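# Advance the desk calendar to tomorrow's date

## Task

On the calendar's front (the face carrying the month's name, turned toward the robot), change the shown day from today's date to tomorrow's, with both digit cubes standing the right way up. At the end both cubes must rest flat in the tray and stay correct on their own, not because a gripper is holding them. Release everything and pull the grippers away when finished.

## Robot and tools

The robot is a pair of six-joint arms with parallel two-finger grippers, named left_arm and right_arm. left_arm sits on the +y side (base near y = +0.229 m) and right_arm on the -y side (base near y = -0.214 m), both near x = 0.03 m on the table. The shared scene frame has its origin on the table top between the arms, +x pointing out over the table, +z up. The words left and right are arm names only and do not match sides of a camera picture.

Gripper axes: the fingers point along the gripper's own +z, and they open and close along its y. The reported hand position is the spot between the finger pads, roughly 5 mm short of the tips. Reported positions can be slightly wrong, more so at long reach.

execute_actions takes "actions", a list with at most one entry, plus an optional "pictures" flag. An empty list changes nothing and just reports the state. An entry with "rows" (1 to 15 rows) and "steps" (1 to 15, default 15) runs that many control steps of 1/30 s, one row per step, reusing the final row if rows run out. An entry with only "steps" (up to 300) is a pause counted from the previous result, so your thinking time eats into it.

Every row, and the "target" of move, is one flat list of 14 numbers covering both arms, each in -1 to 1: dx, dy, dz, rx, ry, rz, opening for left_arm, then the same seven for right_arm. The first six per arm are an offset, not a pose: they are expressed in that gripper's own axes and measured from the gripper pose shown in the most recent result (before any result in the scene, or for a second call in one reply, from where the arm is when the action begins). Each row is counted from that same base, not from the prior row. Scale: 1.0 equals 0.6 m of travel or 180 degrees of turn; rx, ry, rz form a single rotation vector. Opening is absolute: +1 fully open (0.070 m), -1 closed; a full close needs about a second. All zeros is not a pause: it pulls the arm back to its base pose. For an arm meant to stay still, send the offset back to where it should be in the first call, zeros afterward, and always the opening it should keep.

Each step the commanded pose is trimmed to within 70 mm and 16 degrees of the measured pose, so long motions need several actions; after an action the arm only finishes its last trimmed pose. If position and orientation conflict, position wins.

move takes "target" (the 14 numbers above) and optional "speed" in m/s, 0.002 to 0.5, default 0.25 (turning is capped at twice that in rad/s). Both grippers travel straight lines that finish together, lasting 0.5 to 10 s; longer ones are cut off at 10 s. Openings are sent at the start. Paths ignore obstacles and the other arm, and the hand may lag, drift or overshoot speed, especially with a nearly straight arm. Faster motion and targets placed deeper past a contact press harder. The result adds a move: line with how it ended (done, off_target, moving, held, fault), which limits fired (paced = the pose was trimmed; held = a check blocked steps, after which the arm may jump), and each gripper's distance from its target.

wait takes "seconds" (0 to 10) and lets the scene run with no new command.

zoom_image takes "camera" (cam_head_left, cam_head_right, cam_high, cam_low, cam_left_wrist, cam_right_wrist) and "region" [x0, y0, x1, y1] in pixels of that camera's last full image, top-left origin, at most 504 by 504. Full images are 672x504.

read_manual (optional "section", default "licences") returns licence text only. finished_scene takes "scene", the number of the current scene; it is final and reports whether the job succeeded.

Results: the state line gives each arm's hand position in metres and orientation quaternion (w, x, y, z). grip_measured is the measured finger opening on the command scale; to hold something, command about 0.04 below that reading for a firm grip, less for a gentle one. HELD marks steps where your row was partly or wholly withheld; a pose unreachable line names an arm whose command the clearance check altered. A Hand target line shows where the controller is steering each gripper. MOTOR HOT appears from 65 °C; at 80 °C an OVER-TEMPERATURE FAULT drops that arm. A torque fault freezes an arm for 10 s and cancels the rest of the call.

Avoid: knocking or placing anything off the table, letting the arms collide or press each other, fast closes that squeeze too hard, ramming targets deep into objects, dropping cubes, and holding loads long enough to overheat motors. The wrist motors manage only about 4 N m, so heavy contact can make them yield. Brief external tugs on held parts or nudges to loose objects may occur.

Each tool is called by a JSON object that holds its "fn" and its "kwargs", one argument or row to a line.

## Session

{"fn": "execute_actions", "kwargs": {
  "actions": []
}}

Scene clock: 0.00 s of 7600.00 s.
left_arm: end_effector_position=(+0.4100, +0.6982, +0.1724) grip_measured=+1.00 end_effector_quat_wxyz=(+0.360, -0.373, +0.855, +0.006) | right_arm: end_effector_position=(+0.4061, +0.1023, +0.3431) grip_measured=+1.00 end_effector_quat_wxyz=(-0.333, +0.787, -0.286, +0.434)
Joint positions: left_arm=[ 1.179  2.358 -2.35  -0.452  1.055  0.31   0.07 ] | right_arm=[ 1.103  1.66  -1.61  -0.913  0.774 -1.098  0.07 ]
Motor temperatures (°C, as the motors report them): left_arm=[26 25 22 24 27 27] | right_arm=[24 26 23 27 26 24]
Hand target (left_arm): +0.410, +0.698, +0.172; +0.360, -0.373, +0.855, +0.006
Hand target (right_arm): +0.406, +0.102, +0.343; -0.333, +0.787, -0.286, +0.434

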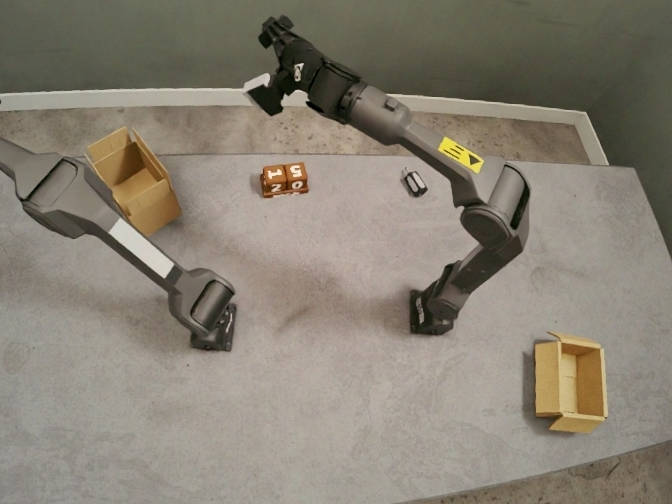

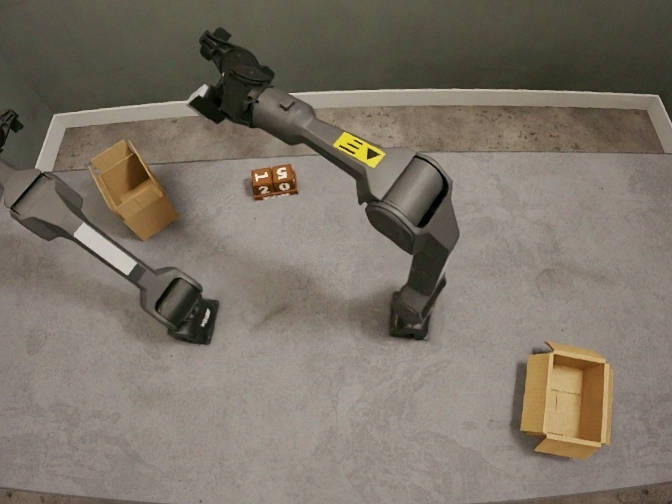

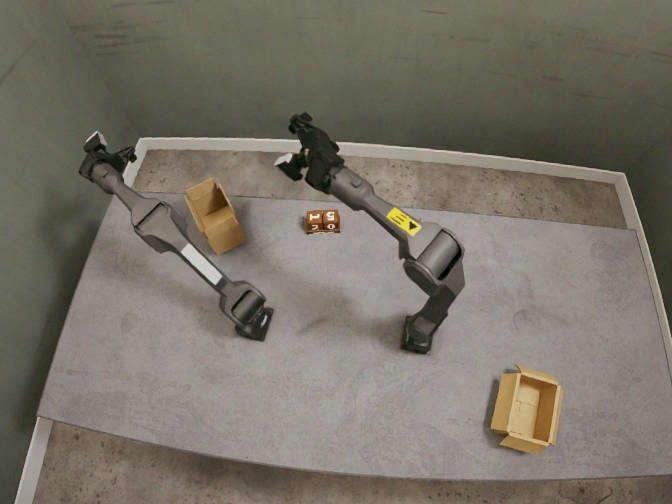

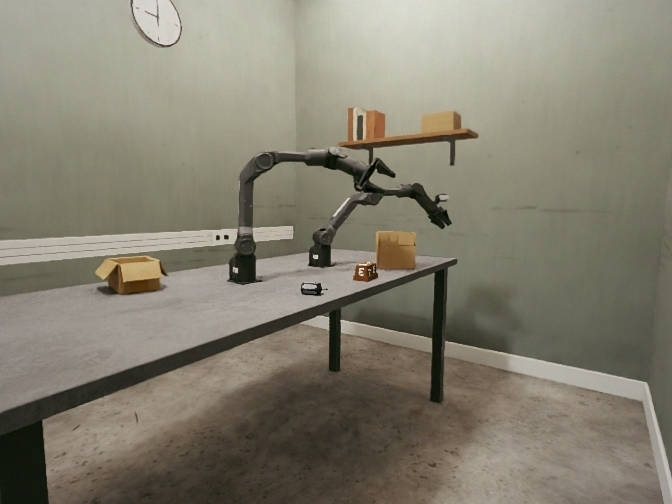

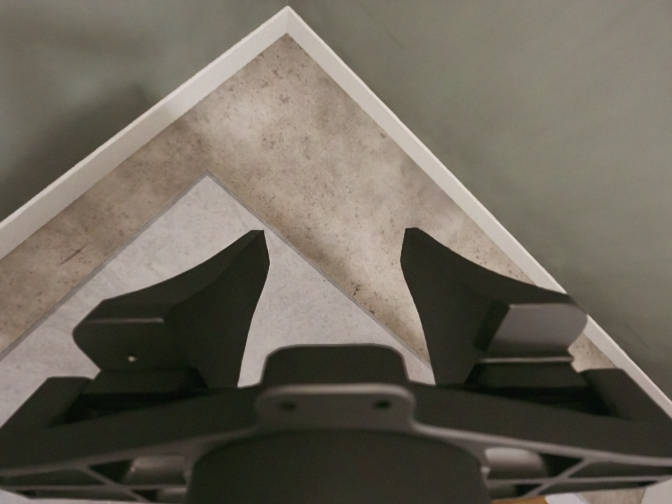

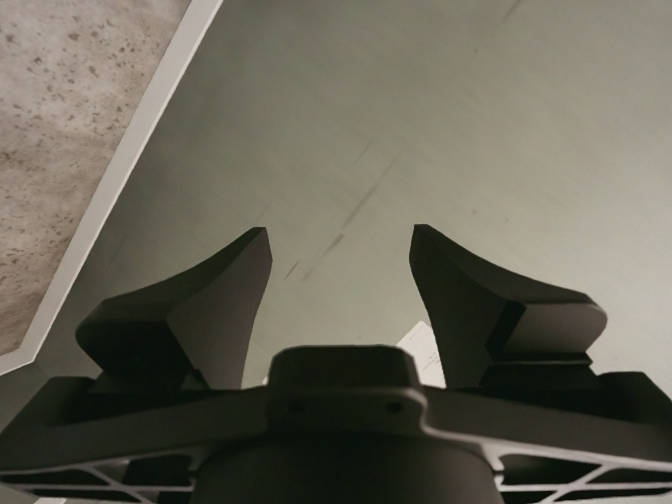

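{"fn": "zoom_image", "kwargs": {
  "camera": "cam_low",
  "region": [335,245,395,295]
}}

{"fn": "zoom_image", "kwargs": {
  "camera": "cam_head_left",
  "region": [245,150,325,210]
}}

{"fn": "zoom_image", "kwargs": {
  "camera": "cam_head_right",
  "region": [235,150,315,210]
}}

Region (335, 245, 395, 295) of cam_low's 672x504 image, scaled by 8.400, with more detail than that image has.

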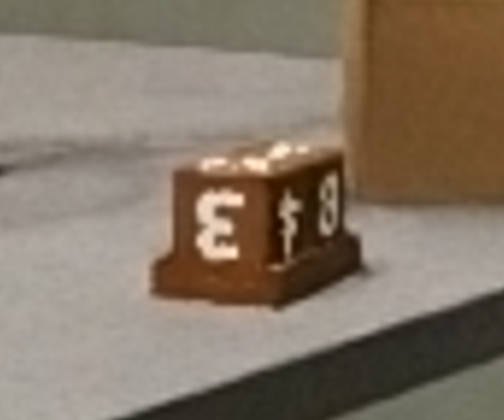

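Region (245, 150, 325, 210) of cam_head_left's 672x504 image, scaled by 6.300, with more detail than that image has; it fills the top 378 rows of this view, and the rest is white.

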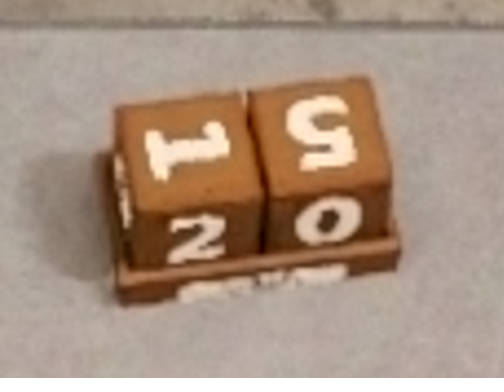

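Region (235, 150, 315, 210) of cam_head_right's 672x504 image, scaled by 6.300, with more detail than that image has; it fills the top 378 rows of this view, and the rest is white.

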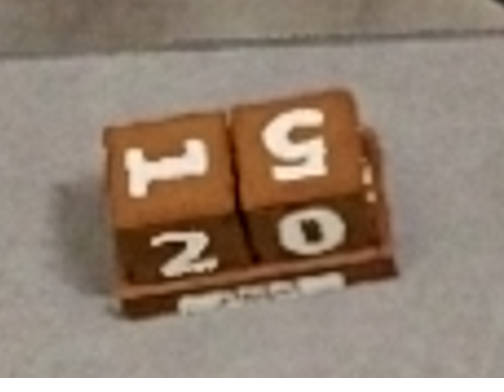

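{"fn": "move", "kwargs": {
  "target": [0,0,0,0,0,0,1,-0.153,0.347,-0.01,-0.366,-0.084,0.192,1]
}}

Scene clock: 14.20 s of 7600.00 s.
left_arm: end_effector_position=(+0.4100, +0.6982, +0.1724) grip_measured=+1.00 end_effector_quat_wxyz=(+0.360, -0.373, +0.855, +0.006) | right_arm: end_effector_position=(+0.3267, +0.0362, +0.1382) grip_measured=+1.00 end_effector_quat_wxyz=(-0.073, +0.764, -0.640, +0.019)
Joint positions: left_arm=[ 1.179  2.358 -2.35  -0.452  1.055  0.31   0.07 ] | right_arm=[ 0.86   1.811 -1.514 -0.014  1.21  -1.032  0.07 ]
Motor temperatures (°C, as the motors report them): left_arm=[26 28 23 24 28 27] | right_arm=[24 27 23 27 26 24]
Hand target (left_arm): +0.410, +0.698, +0.172; +0.360, -0.373, +0.855, +0.006
Hand target (right_arm): +0.327, +0.037, +0.139; -0.074, +0.765, -0.640, +0.019
Off the commanded pose (left_arm): 0.000 m, 0 deg.
Off the commanded pose (right_arm): 0.005 m, 9 deg.
joint sent to its limit (right arm) — the command would take joint 5 (wrist pitch) past its upper limit, so that joint was sent only as far as its limit.
After step 90, 8.23 s passed at rest.
move: off_target (right_arm)
camera_calibration (this result's frames):
cam_left_wrist: T_world_to_cam=[[0.633989, -0.726912, 0.263926, 0.201194], [-0.734775, -0.672636, -0.0875544, 0.784818], [0.24117, -0.138417, -0.960561, 0.282331], [0, 0, 0, 1]] pos_world=[0.38102, 0.713227, 0.28681]
cam_right_wrist: T_world_to_cam=[[0.978002, 0.147915, 0.14708, -0.348061], [0.0498425, -0.850388, 0.52379, -0.0602775], [0.202552, -0.504937, -0.839054, 0.190943], [0, 0, 0, 1]] pos_world=[0.304733, 0.0966384, 0.242977]

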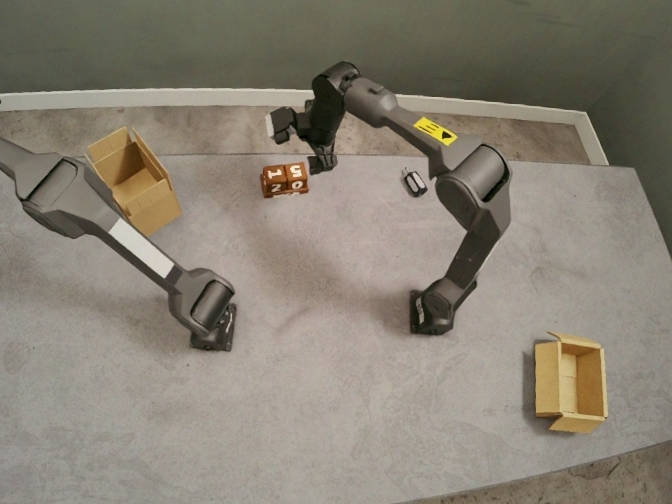

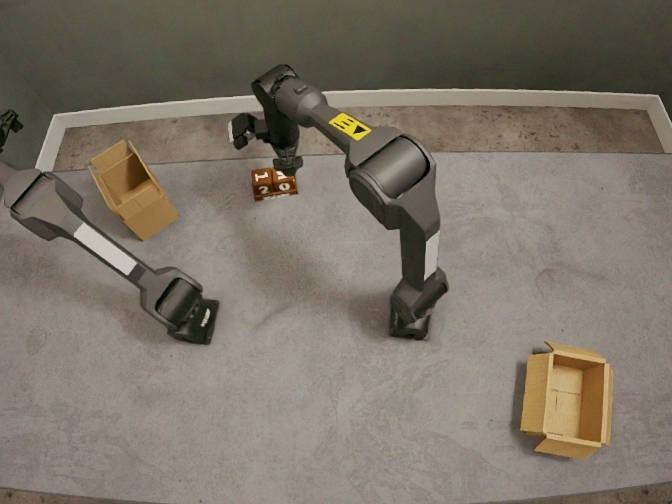

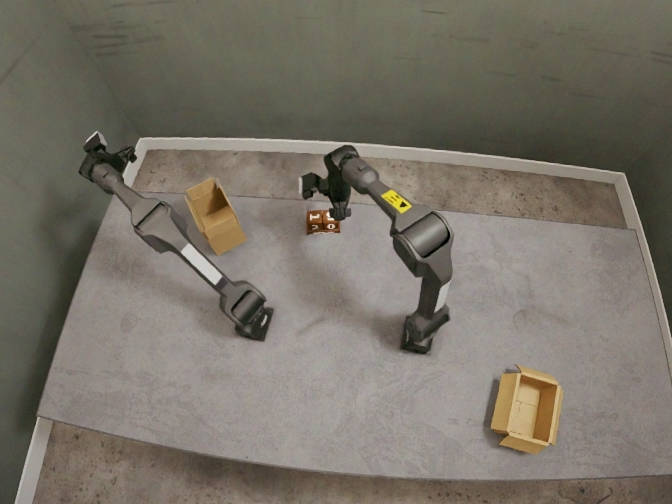

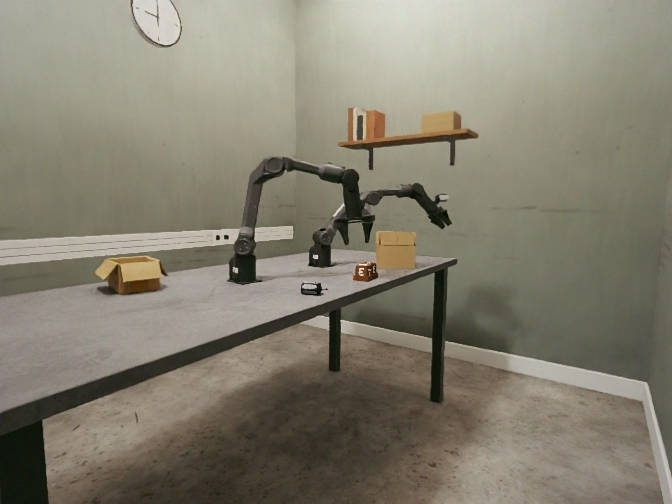

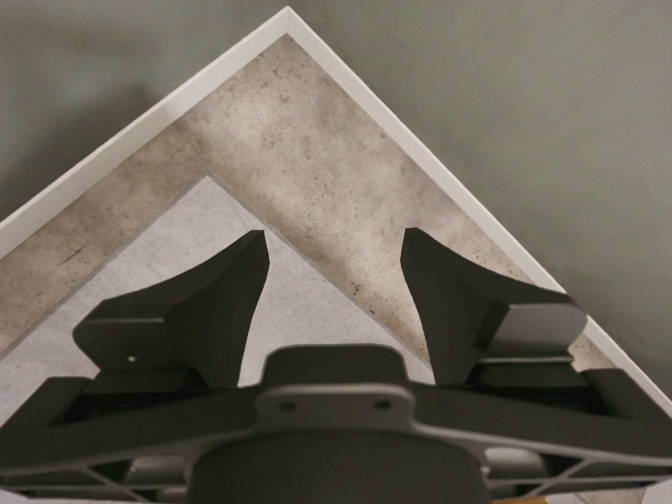

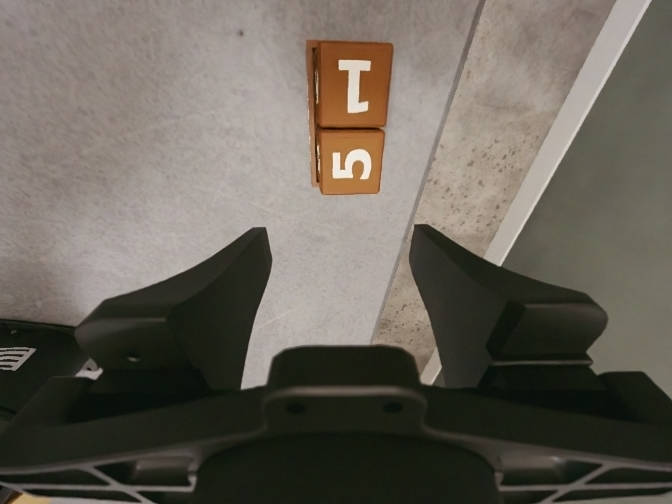

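{"fn": "move", "kwargs": {
  "target": [0,0,0,0,0,0,1,-0.026,-0.025,0.0945,-0.043,-0.06,0,1]
}}

Scene clock: 18.10 s of 7600.00 s.
left_arm: end_effector_position=(+0.4100, +0.6982, +0.1724) grip_measured=+1.00 end_effector_quat_wxyz=(+0.360, -0.373, +0.855, +0.006) | right_arm: end_effector_position=(+0.3454, +0.0579, +0.0835) grip_measured=+1.00 end_effector_quat_wxyz=(-0.079, +0.765, -0.632, -0.095)
Joint positions: left_arm=[ 1.179  2.358 -2.35  -0.452  1.055  0.31   0.07 ] | right_arm=[ 0.742  1.985 -1.539  0.253  1.125 -1.267  0.07 ]
Motor temperatures (°C, as the motors report them): left_arm=[26 28 23 24 28 27] | right_arm=[24 27 23 27 26 24]
Hand target (left_arm): +0.410, +0.698, +0.172; +0.360, -0.373, +0.855, +0.006
Hand target (right_arm): +0.345, +0.058, +0.084; -0.080, +0.765, -0.632, -0.095
Off the commanded pose (left_arm): 0.000 m, 0 deg.
Off the commanded pose (right_arm): 0.002 m, 0 deg.
After step 90, 0.07 s passed at rest.
move: done
camera_calibration (this result's frames):
cam_left_wrist: T_world_to_cam=[[0.633989, -0.726912, 0.263925, 0.201194], [-0.734775, -0.672636, -0.0875544, 0.784818], [0.24117, -0.138417, -0.960561, 0.282331], [0, 0, 0, 1]] pos_world=[0.38102, 0.713227, 0.28681]
cam_right_wrist: T_world_to_cam=[[0.986069, 0.166152, 0.00787525, -0.353711], [0.151536, -0.916836, 0.36939, -0.0325401], [0.0685952, -0.363051, -0.929241, 0.197854], [0, 0, 0, 1]] pos_world=[0.340142, 0.100767, 0.19866]

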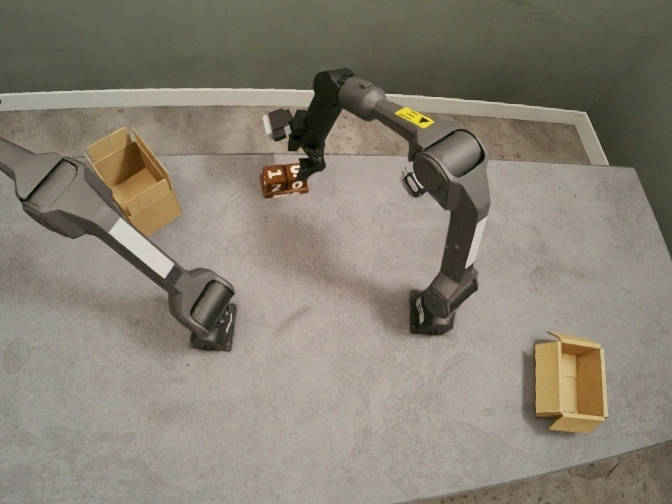

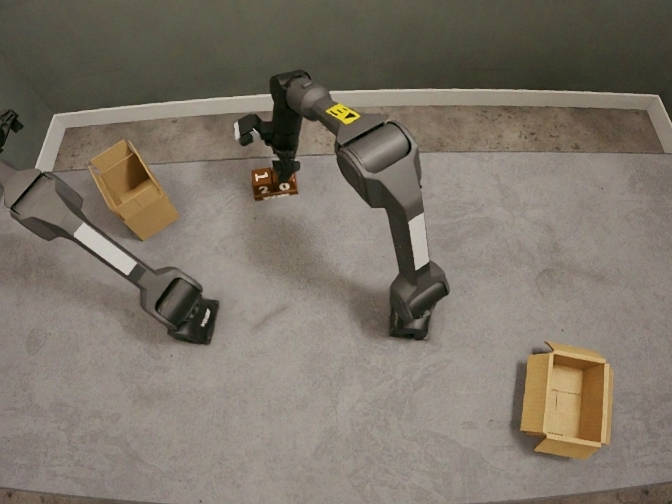

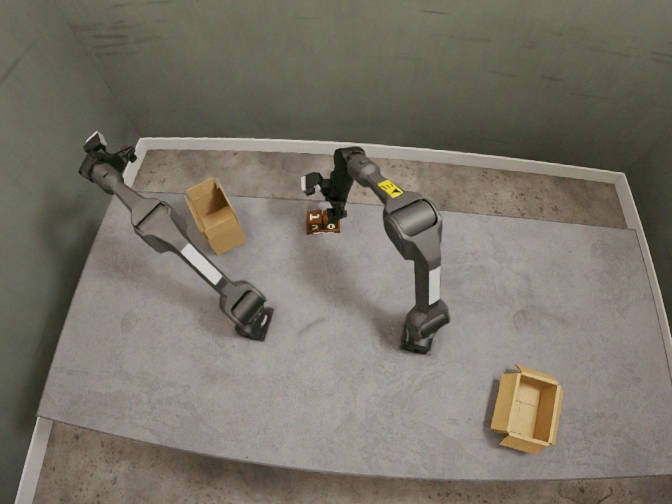

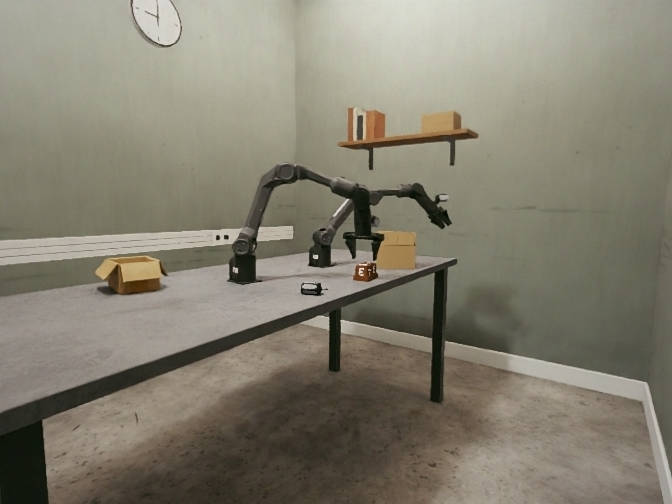

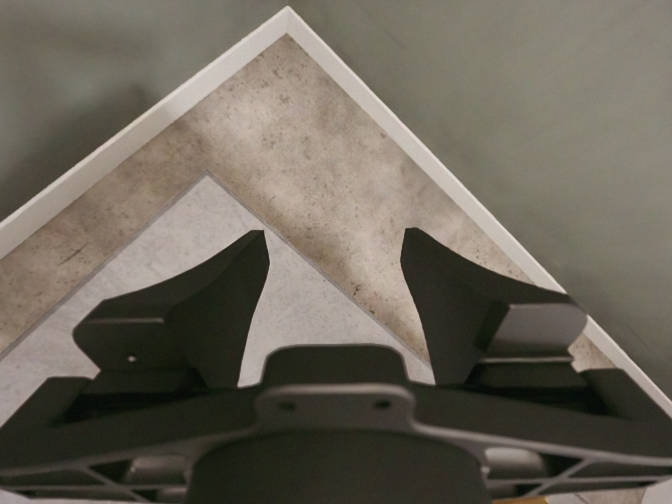

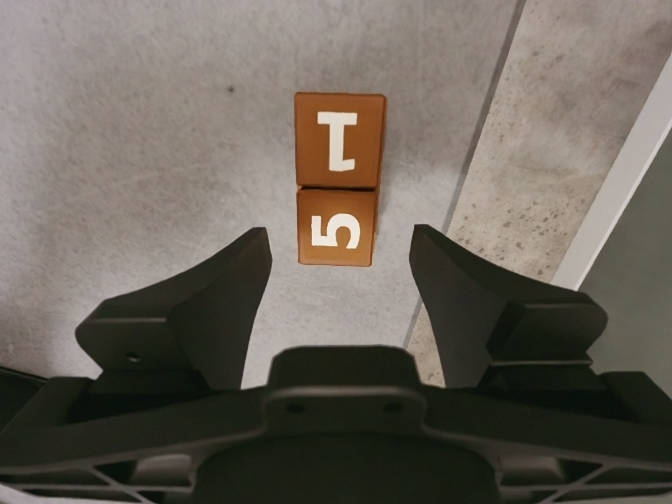

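{"fn": "move", "kwargs": {
  "target": [0,0,0,0,0,0,1,0.023,0.004,0.076,0,0,0.005,1],
  "speed": 0.1
}}

{"fn": "move", "kwargs": {
  "target": [0,0,0,0,0,0,1,0,0,0,0,0,0,0.22]
}}

Scene clock: 20.87 s of 7600.00 s.
left_arm: end_effector_position=(+0.4100, +0.6982, +0.1724) grip_measured=+1.00 end_effector_quat_wxyz=(+0.360, -0.373, +0.855, +0.006) | right_arm: end_effector_position=(+0.3427, +0.0548, +0.0347) grip_measured=+1.00 end_effector_quat_wxyz=(-0.077, +0.760, -0.638, -0.096)
Joint positions: left_arm=[ 1.179  2.358 -2.35  -0.452  1.055  0.31   0.07 ] | right_arm=[ 0.74   2.035 -1.415  0.279  0.96  -1.306  0.07 ]
Motor temperatures (°C, as the motors report them): left_arm=[26 29 23 24 28 27] | right_arm=[24 27 23 27 26 24]
Hand target (left_arm): +0.410, +0.698, +0.172; +0.360, -0.373, +0.855, +0.006
Hand target (right_arm): +0.343, +0.055, +0.036; -0.078, +0.760, -0.638, -0.096
Off the commanded pose (left_arm): 0.000 m, 0 deg.
Off the commanded pose (right_arm): 0.002 m, 0 deg.
move: done
camera_calibration (this result's frames):
cam_left_wrist: T_world_to_cam=[[0.633989, -0.726912, 0.263925, 0.201194], [-0.734776, -0.672636, -0.0875543, 0.784818], [0.24117, -0.138418, -0.960561, 0.282331], [0, 0, 0, 1]] pos_world=[0.38102, 0.713227, 0.28681]
cam_right_wrist: T_world_to_cam=[[0.988402, 0.151853, 0.00156433, -0.34989], [0.140439, -0.91793, 0.371054, -0.0131431], [0.0577817, -0.366531, -0.92861, 0.155374], [0, 0, 0, 1]] pos_world=[0.3387, 0.0980168, 0.149706]

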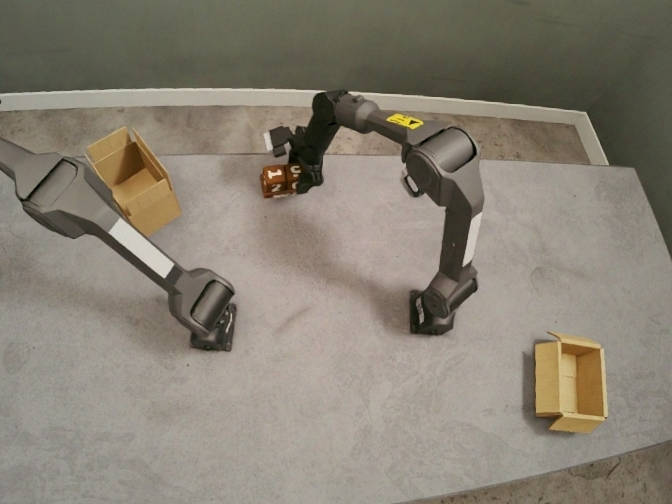

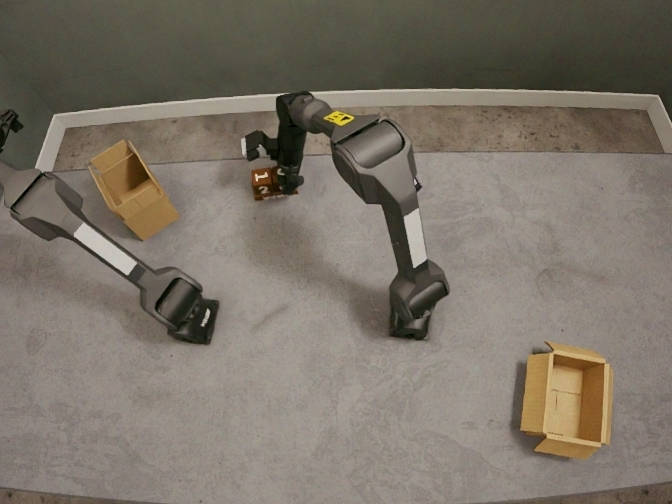

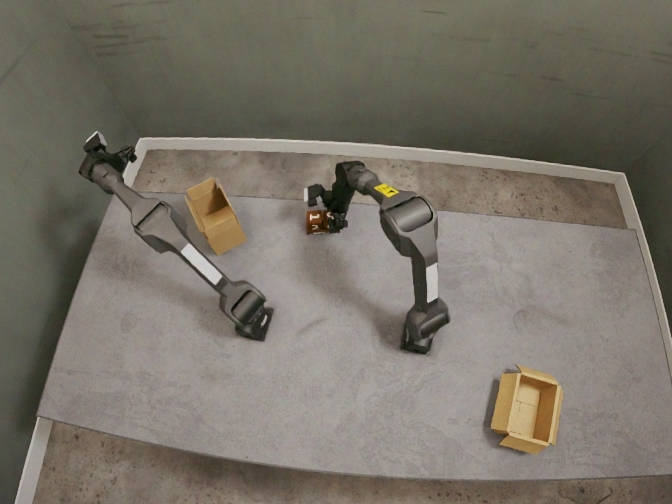

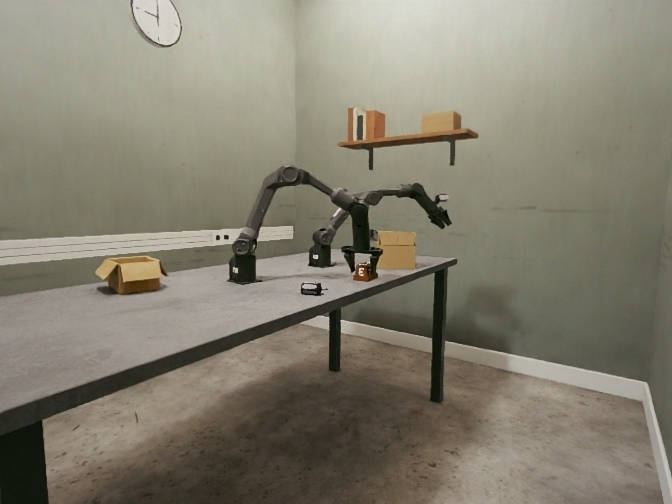

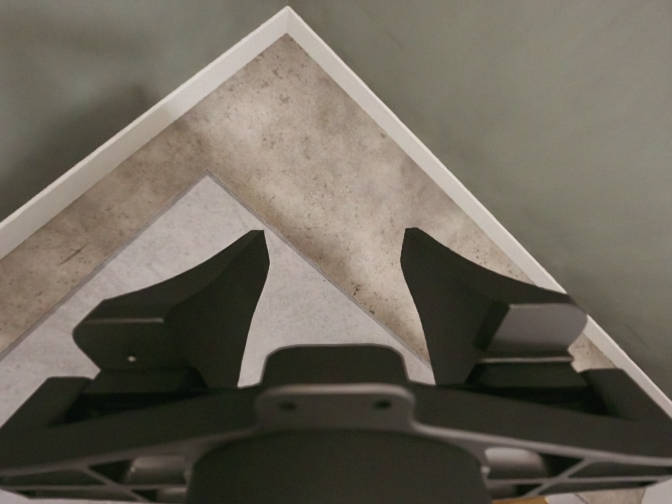

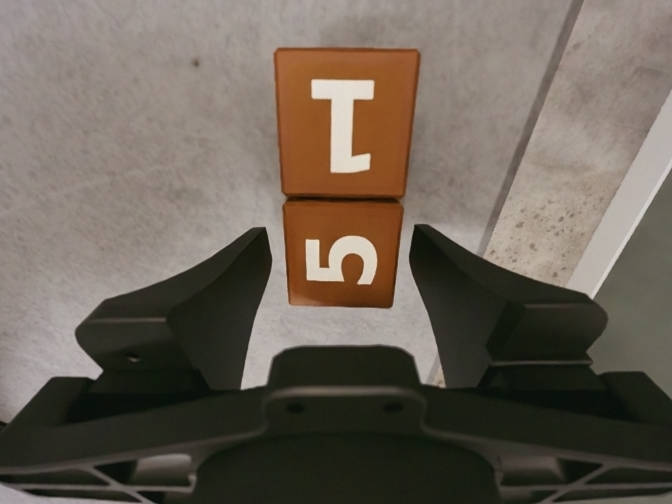

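Scene clock: 21.47 s of 7600.00 s.
left_arm: end_effector_position=(+0.4100, +0.6982, +0.1724) grip_measured=+1.00 end_effector_quat_wxyz=(+0.360, -0.373, +0.855, +0.006) | right_arm: end_effector_position=(+0.3426, +0.0548, +0.0346) grip_measured=+0.29 end_effector_quat_wxyz=(-0.077, +0.760, -0.638, -0.096)
Joint positions: left_arm=[ 1.179  2.358 -2.35  -0.452  1.055  0.31   0.07 ] | right_arm=[ 0.74   2.035 -1.415  0.279  0.96  -1.306  0.045]
Motor temperatures (°C, as the motors report them): left_arm=[26 29 23 24 28 27] | right_arm=[24 27 23 27 26 24]
Hand target (left_arm): +0.410, +0.698, +0.172; +0.360, -0.373, +0.855, +0.006
Hand target (right_arm): +0.343, +0.055, +0.035; -0.077, +0.760, -0.638, -0.096
Off the commanded pose (left_arm): 0.000 m, 0 deg.
Off the commanded pose (right_arm): 0.000 m, 0 deg.
move: done
camera_calibration (this result's frames):
cam_left_wrist: T_world_to_cam=[[0.633989, -0.726912, 0.263926, 0.201194], [-0.734776, -0.672636, -0.0875544, 0.784818], [0.24117, -0.138418, -0.960561, 0.282331], [0, 0, 0, 1]] pos_world=[0.38102, 0.713227, 0.28681]
cam_right_wrist: T_world_to_cam=[[0.988401, 0.151862, 0.00135059, -0.349864], [0.140521, -0.917888, 0.371128, -0.013169], [0.0576, -0.366633, -0.928581, 0.155387], [0, 0, 0, 1]] pos_world=[0.338706, 0.0980135, 0.149649]

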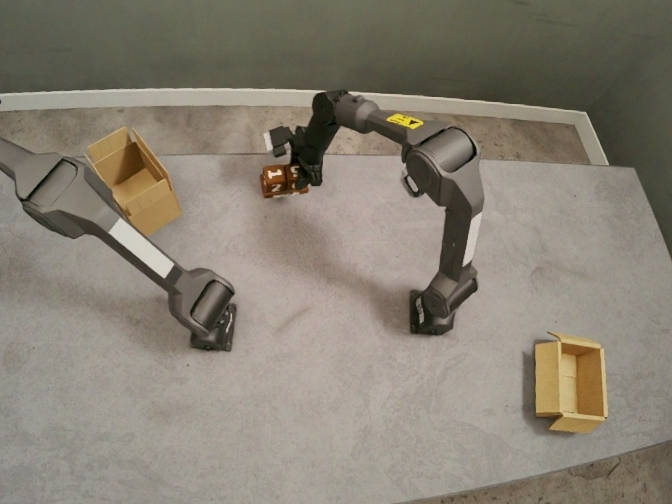

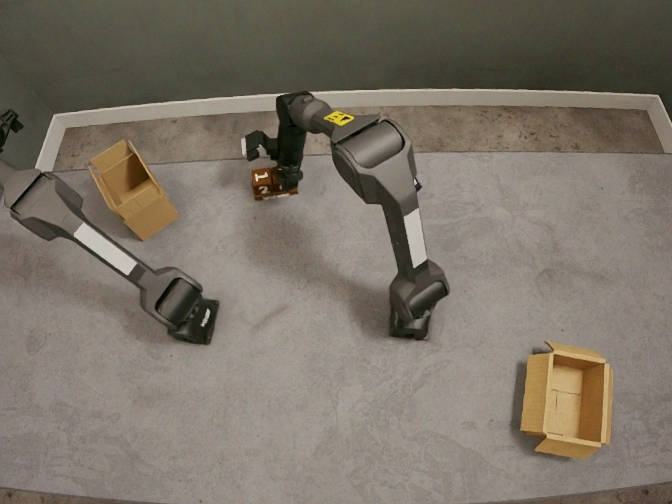

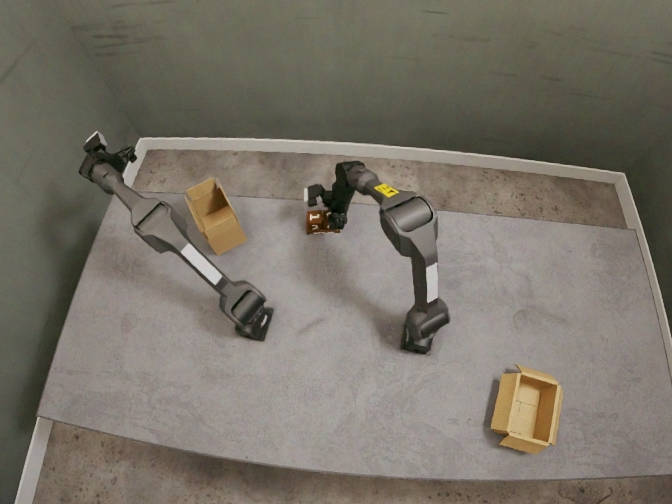

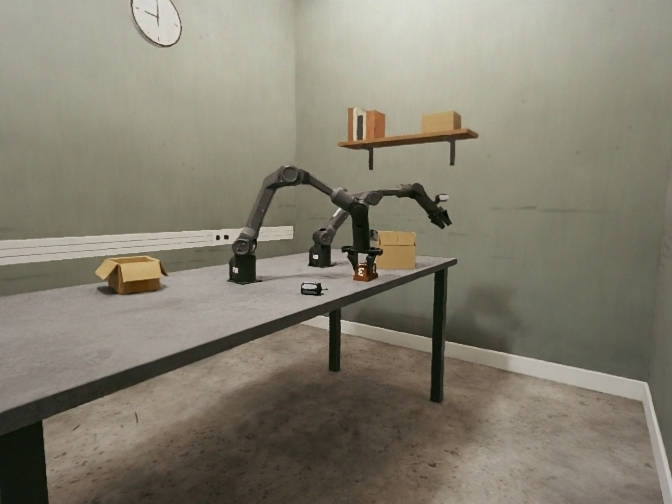

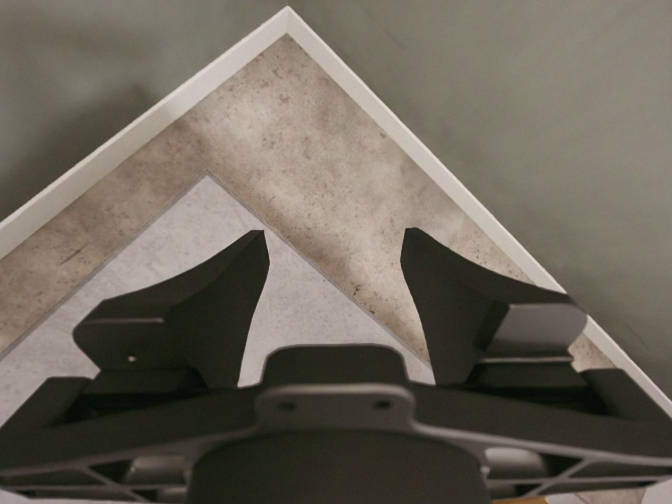

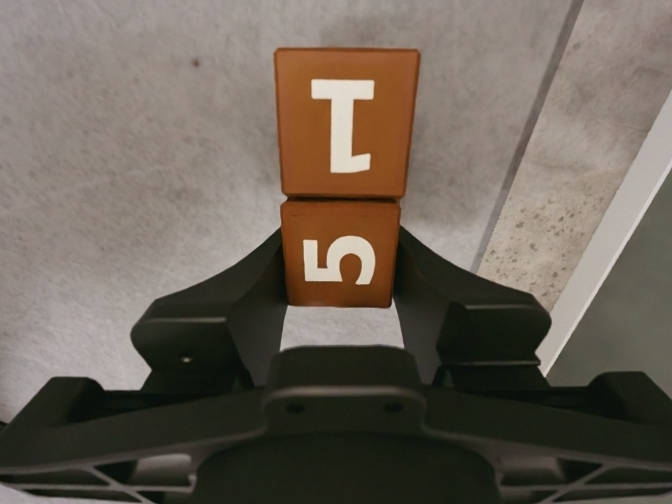

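{"fn": "move", "kwargs": {
  "target": [0,0,0,0,0,0,1,-0.025,0,-0.097,0,0,0,0.22],
  "speed": 0.1
}}

{"fn": "move", "kwargs": {
  "target": [0,0,0,0,0,0,1,-0.1,0.22,-0.05,0,-0.2,0,0.22]
}}

Scene clock: 24.50 s of 7600.00 s.
left_arm: end_effector_position=(+0.4100, +0.6982, +0.1724) grip_measured=+1.00 end_effector_quat_wxyz=(+0.360, -0.373, +0.855, +0.006) | right_arm: end_effector_position=(+0.3438, +0.0556, +0.0961) grip_measured=+0.29 end_effector_quat_wxyz=(-0.078, +0.760, -0.638, -0.096)
Joint positions: left_arm=[ 1.179  2.358 -2.35  -0.452  1.055  0.31   0.07 ] | right_arm=[ 0.74   1.964 -1.557  0.249  1.164 -1.243  0.045]
Motor temperatures (°C, as the motors report them): left_arm=[26 29 23 24 28 27] | right_arm=[24 28 23 27 26 24]
Hand target (left_arm): +0.410, +0.698, +0.172; +0.360, -0.373, +0.855, +0.006
Hand target (right_arm): +0.343, +0.055, +0.095; -0.077, +0.760, -0.638, -0.096
Off the commanded pose (left_arm): 0.000 m, 0 deg.
Off the commanded pose (right_arm): 0.002 m, 0 deg.
move: done
camera_calibration (this result's frames):
cam_left_wrist: T_world_to_cam=[[0.633989, -0.726912, 0.263926, 0.201194], [-0.734775, -0.672636, -0.0875545, 0.784818], [0.24117, -0.138417, -0.960561, 0.282331], [0, 0, 0, 1]] pos_world=[0.38102, 0.713227, 0.28681]
cam_right_wrist: T_world_to_cam=[[0.988525, 0.151013, 0.00372239, -0.351405], [0.138962, -0.918748, 0.369584, -0.034613], [0.0592319, -0.364826, -0.92919, 0.212077], [0, 0, 0, 1]] pos_world=[0.33962, 0.098637, 0.21116]

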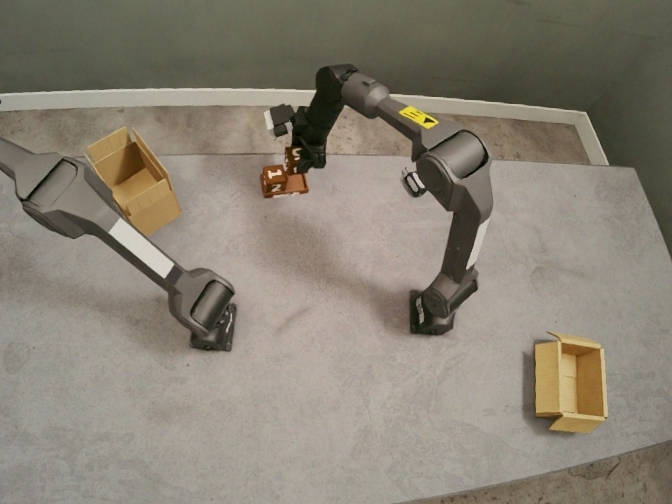

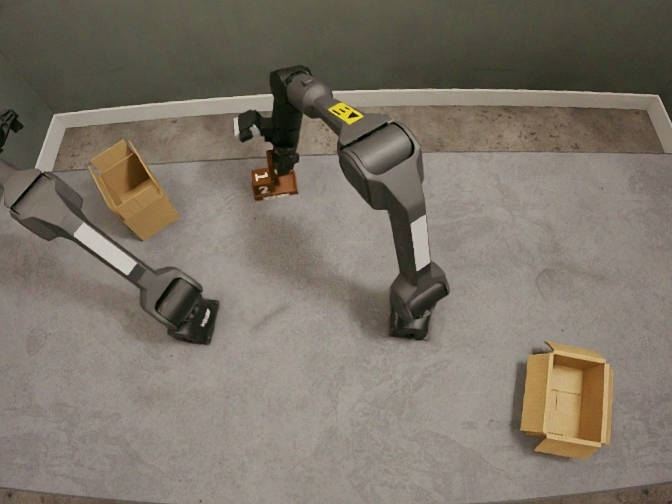

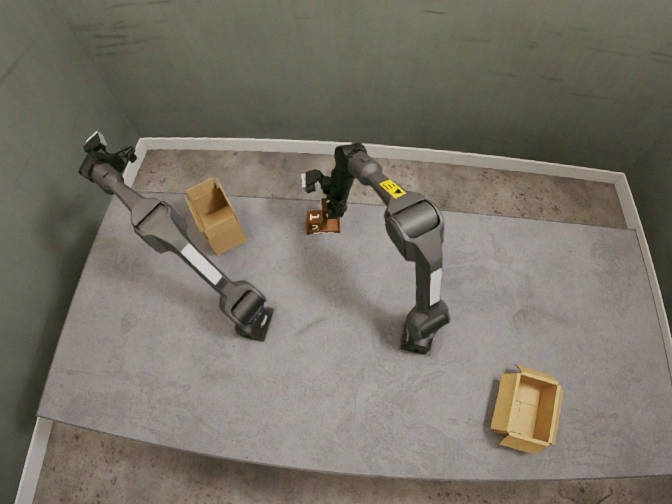

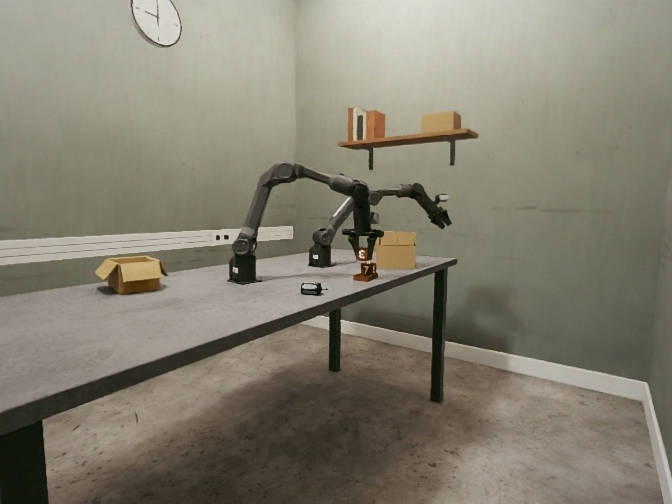

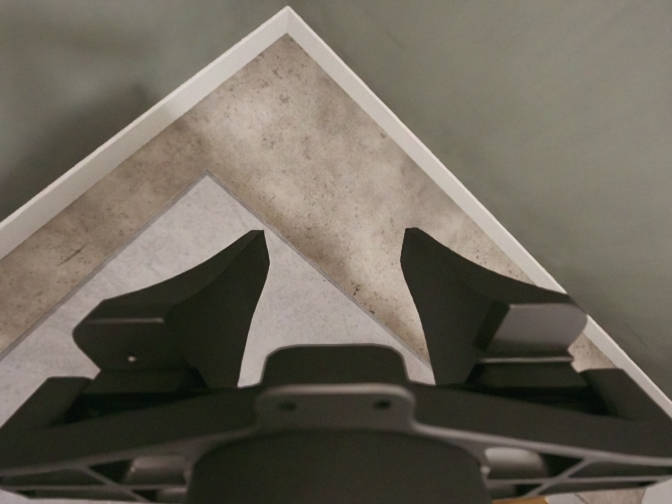

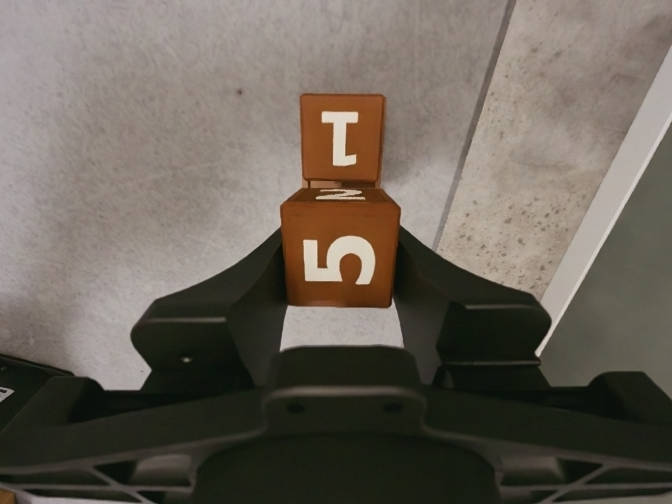

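Scene clock: 26.17 s of 7600.00 s.
left_arm: end_effector_position=(+0.4100, +0.6982, +0.1724) grip_measured=+1.00 end_effector_quat_wxyz=(+0.360, -0.373, +0.855, +0.006) | right_arm: end_effector_position=(+0.2054, +0.0801, +0.1416) grip_measured=+0.29 end_effector_quat_wxyz=(-0.267, +0.692, -0.585, -0.327)
Joint positions: left_arm=[ 1.179  2.358 -2.35  -0.452  1.055  0.31   0.07 ] | right_arm=[ 0.705  1.513 -0.829  1.085  0.937 -1.851  0.045]
Motor temperatures (°C, as the motors report them): left_arm=[26 30 23 24 28 27] | right_arm=[24 28 23 27 26 24]
Hand target (left_arm): +0.410, +0.698, +0.172; +0.360, -0.373, +0.855, +0.006
Hand target (right_arm): +0.205, +0.080, +0.142; -0.267, +0.693, -0.585, -0.327
Off the commanded pose (left_arm): 0.000 m, 0 deg.
Off the commanded pose (right_arm): 0.003 m, 1 deg.
move: done
camera_calibration (this result's frames):
cam_left_wrist: T_world_to_cam=[[0.633989, -0.726912, 0.263926, 0.201194], [-0.734775, -0.672636, -0.0875543, 0.784818], [0.24117, -0.138418, -0.960561, 0.282331], [0, 0, 0, 1]] pos_world=[0.38102, 0.713227, 0.28681]
cam_right_wrist: T_world_to_cam=[[0.988527, 0.149701, -0.0201121, -0.215036], [0.140506, -0.960225, -0.241299, 0.0797799], [-0.0554349, 0.235705, -0.970242, 0.25277], [0, 0, 0, 1]] pos_world=[0.215371, 0.0492186, 0.260175]

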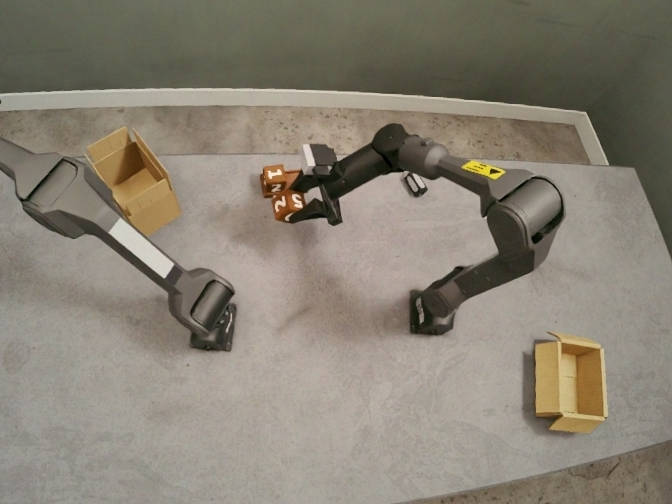

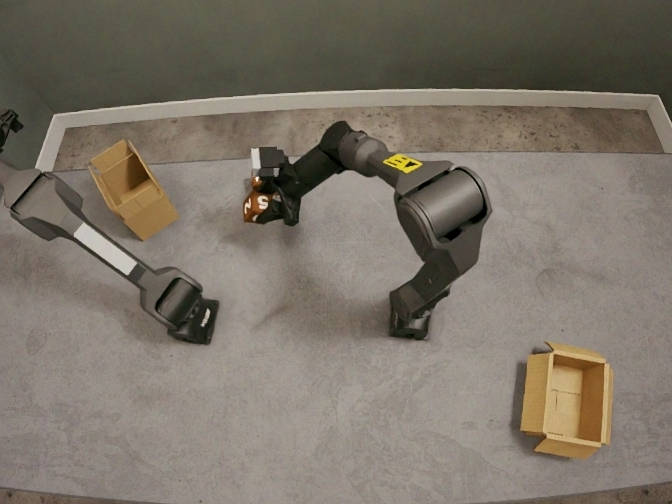

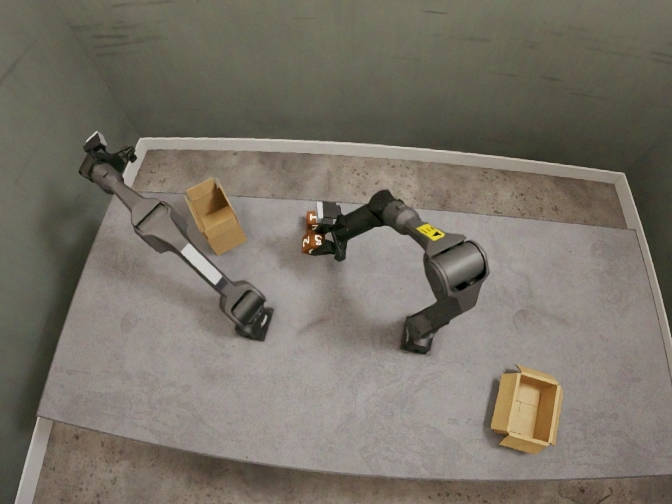

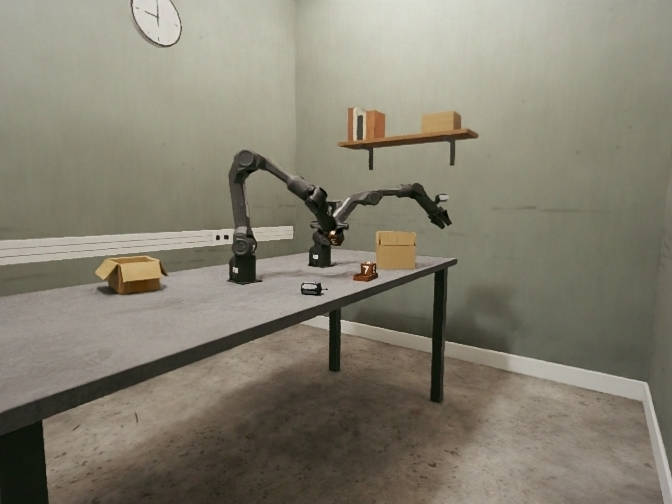

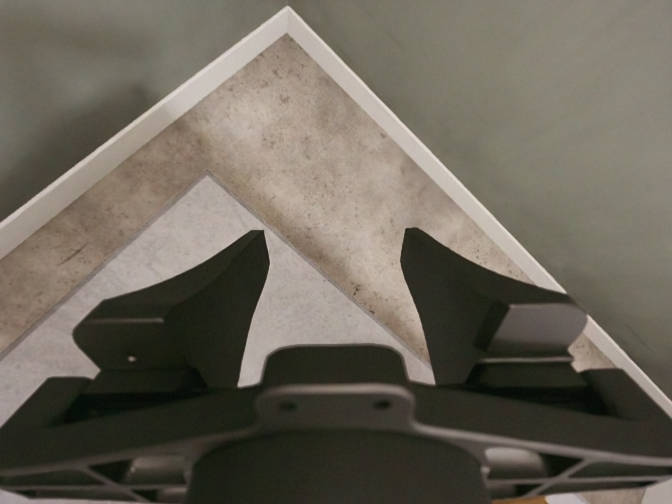

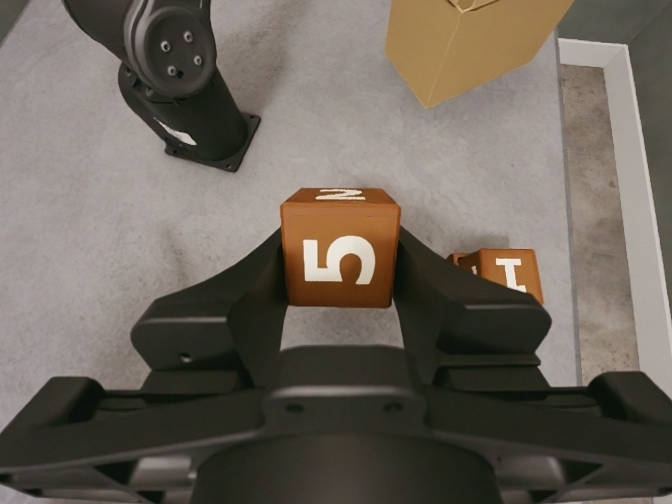

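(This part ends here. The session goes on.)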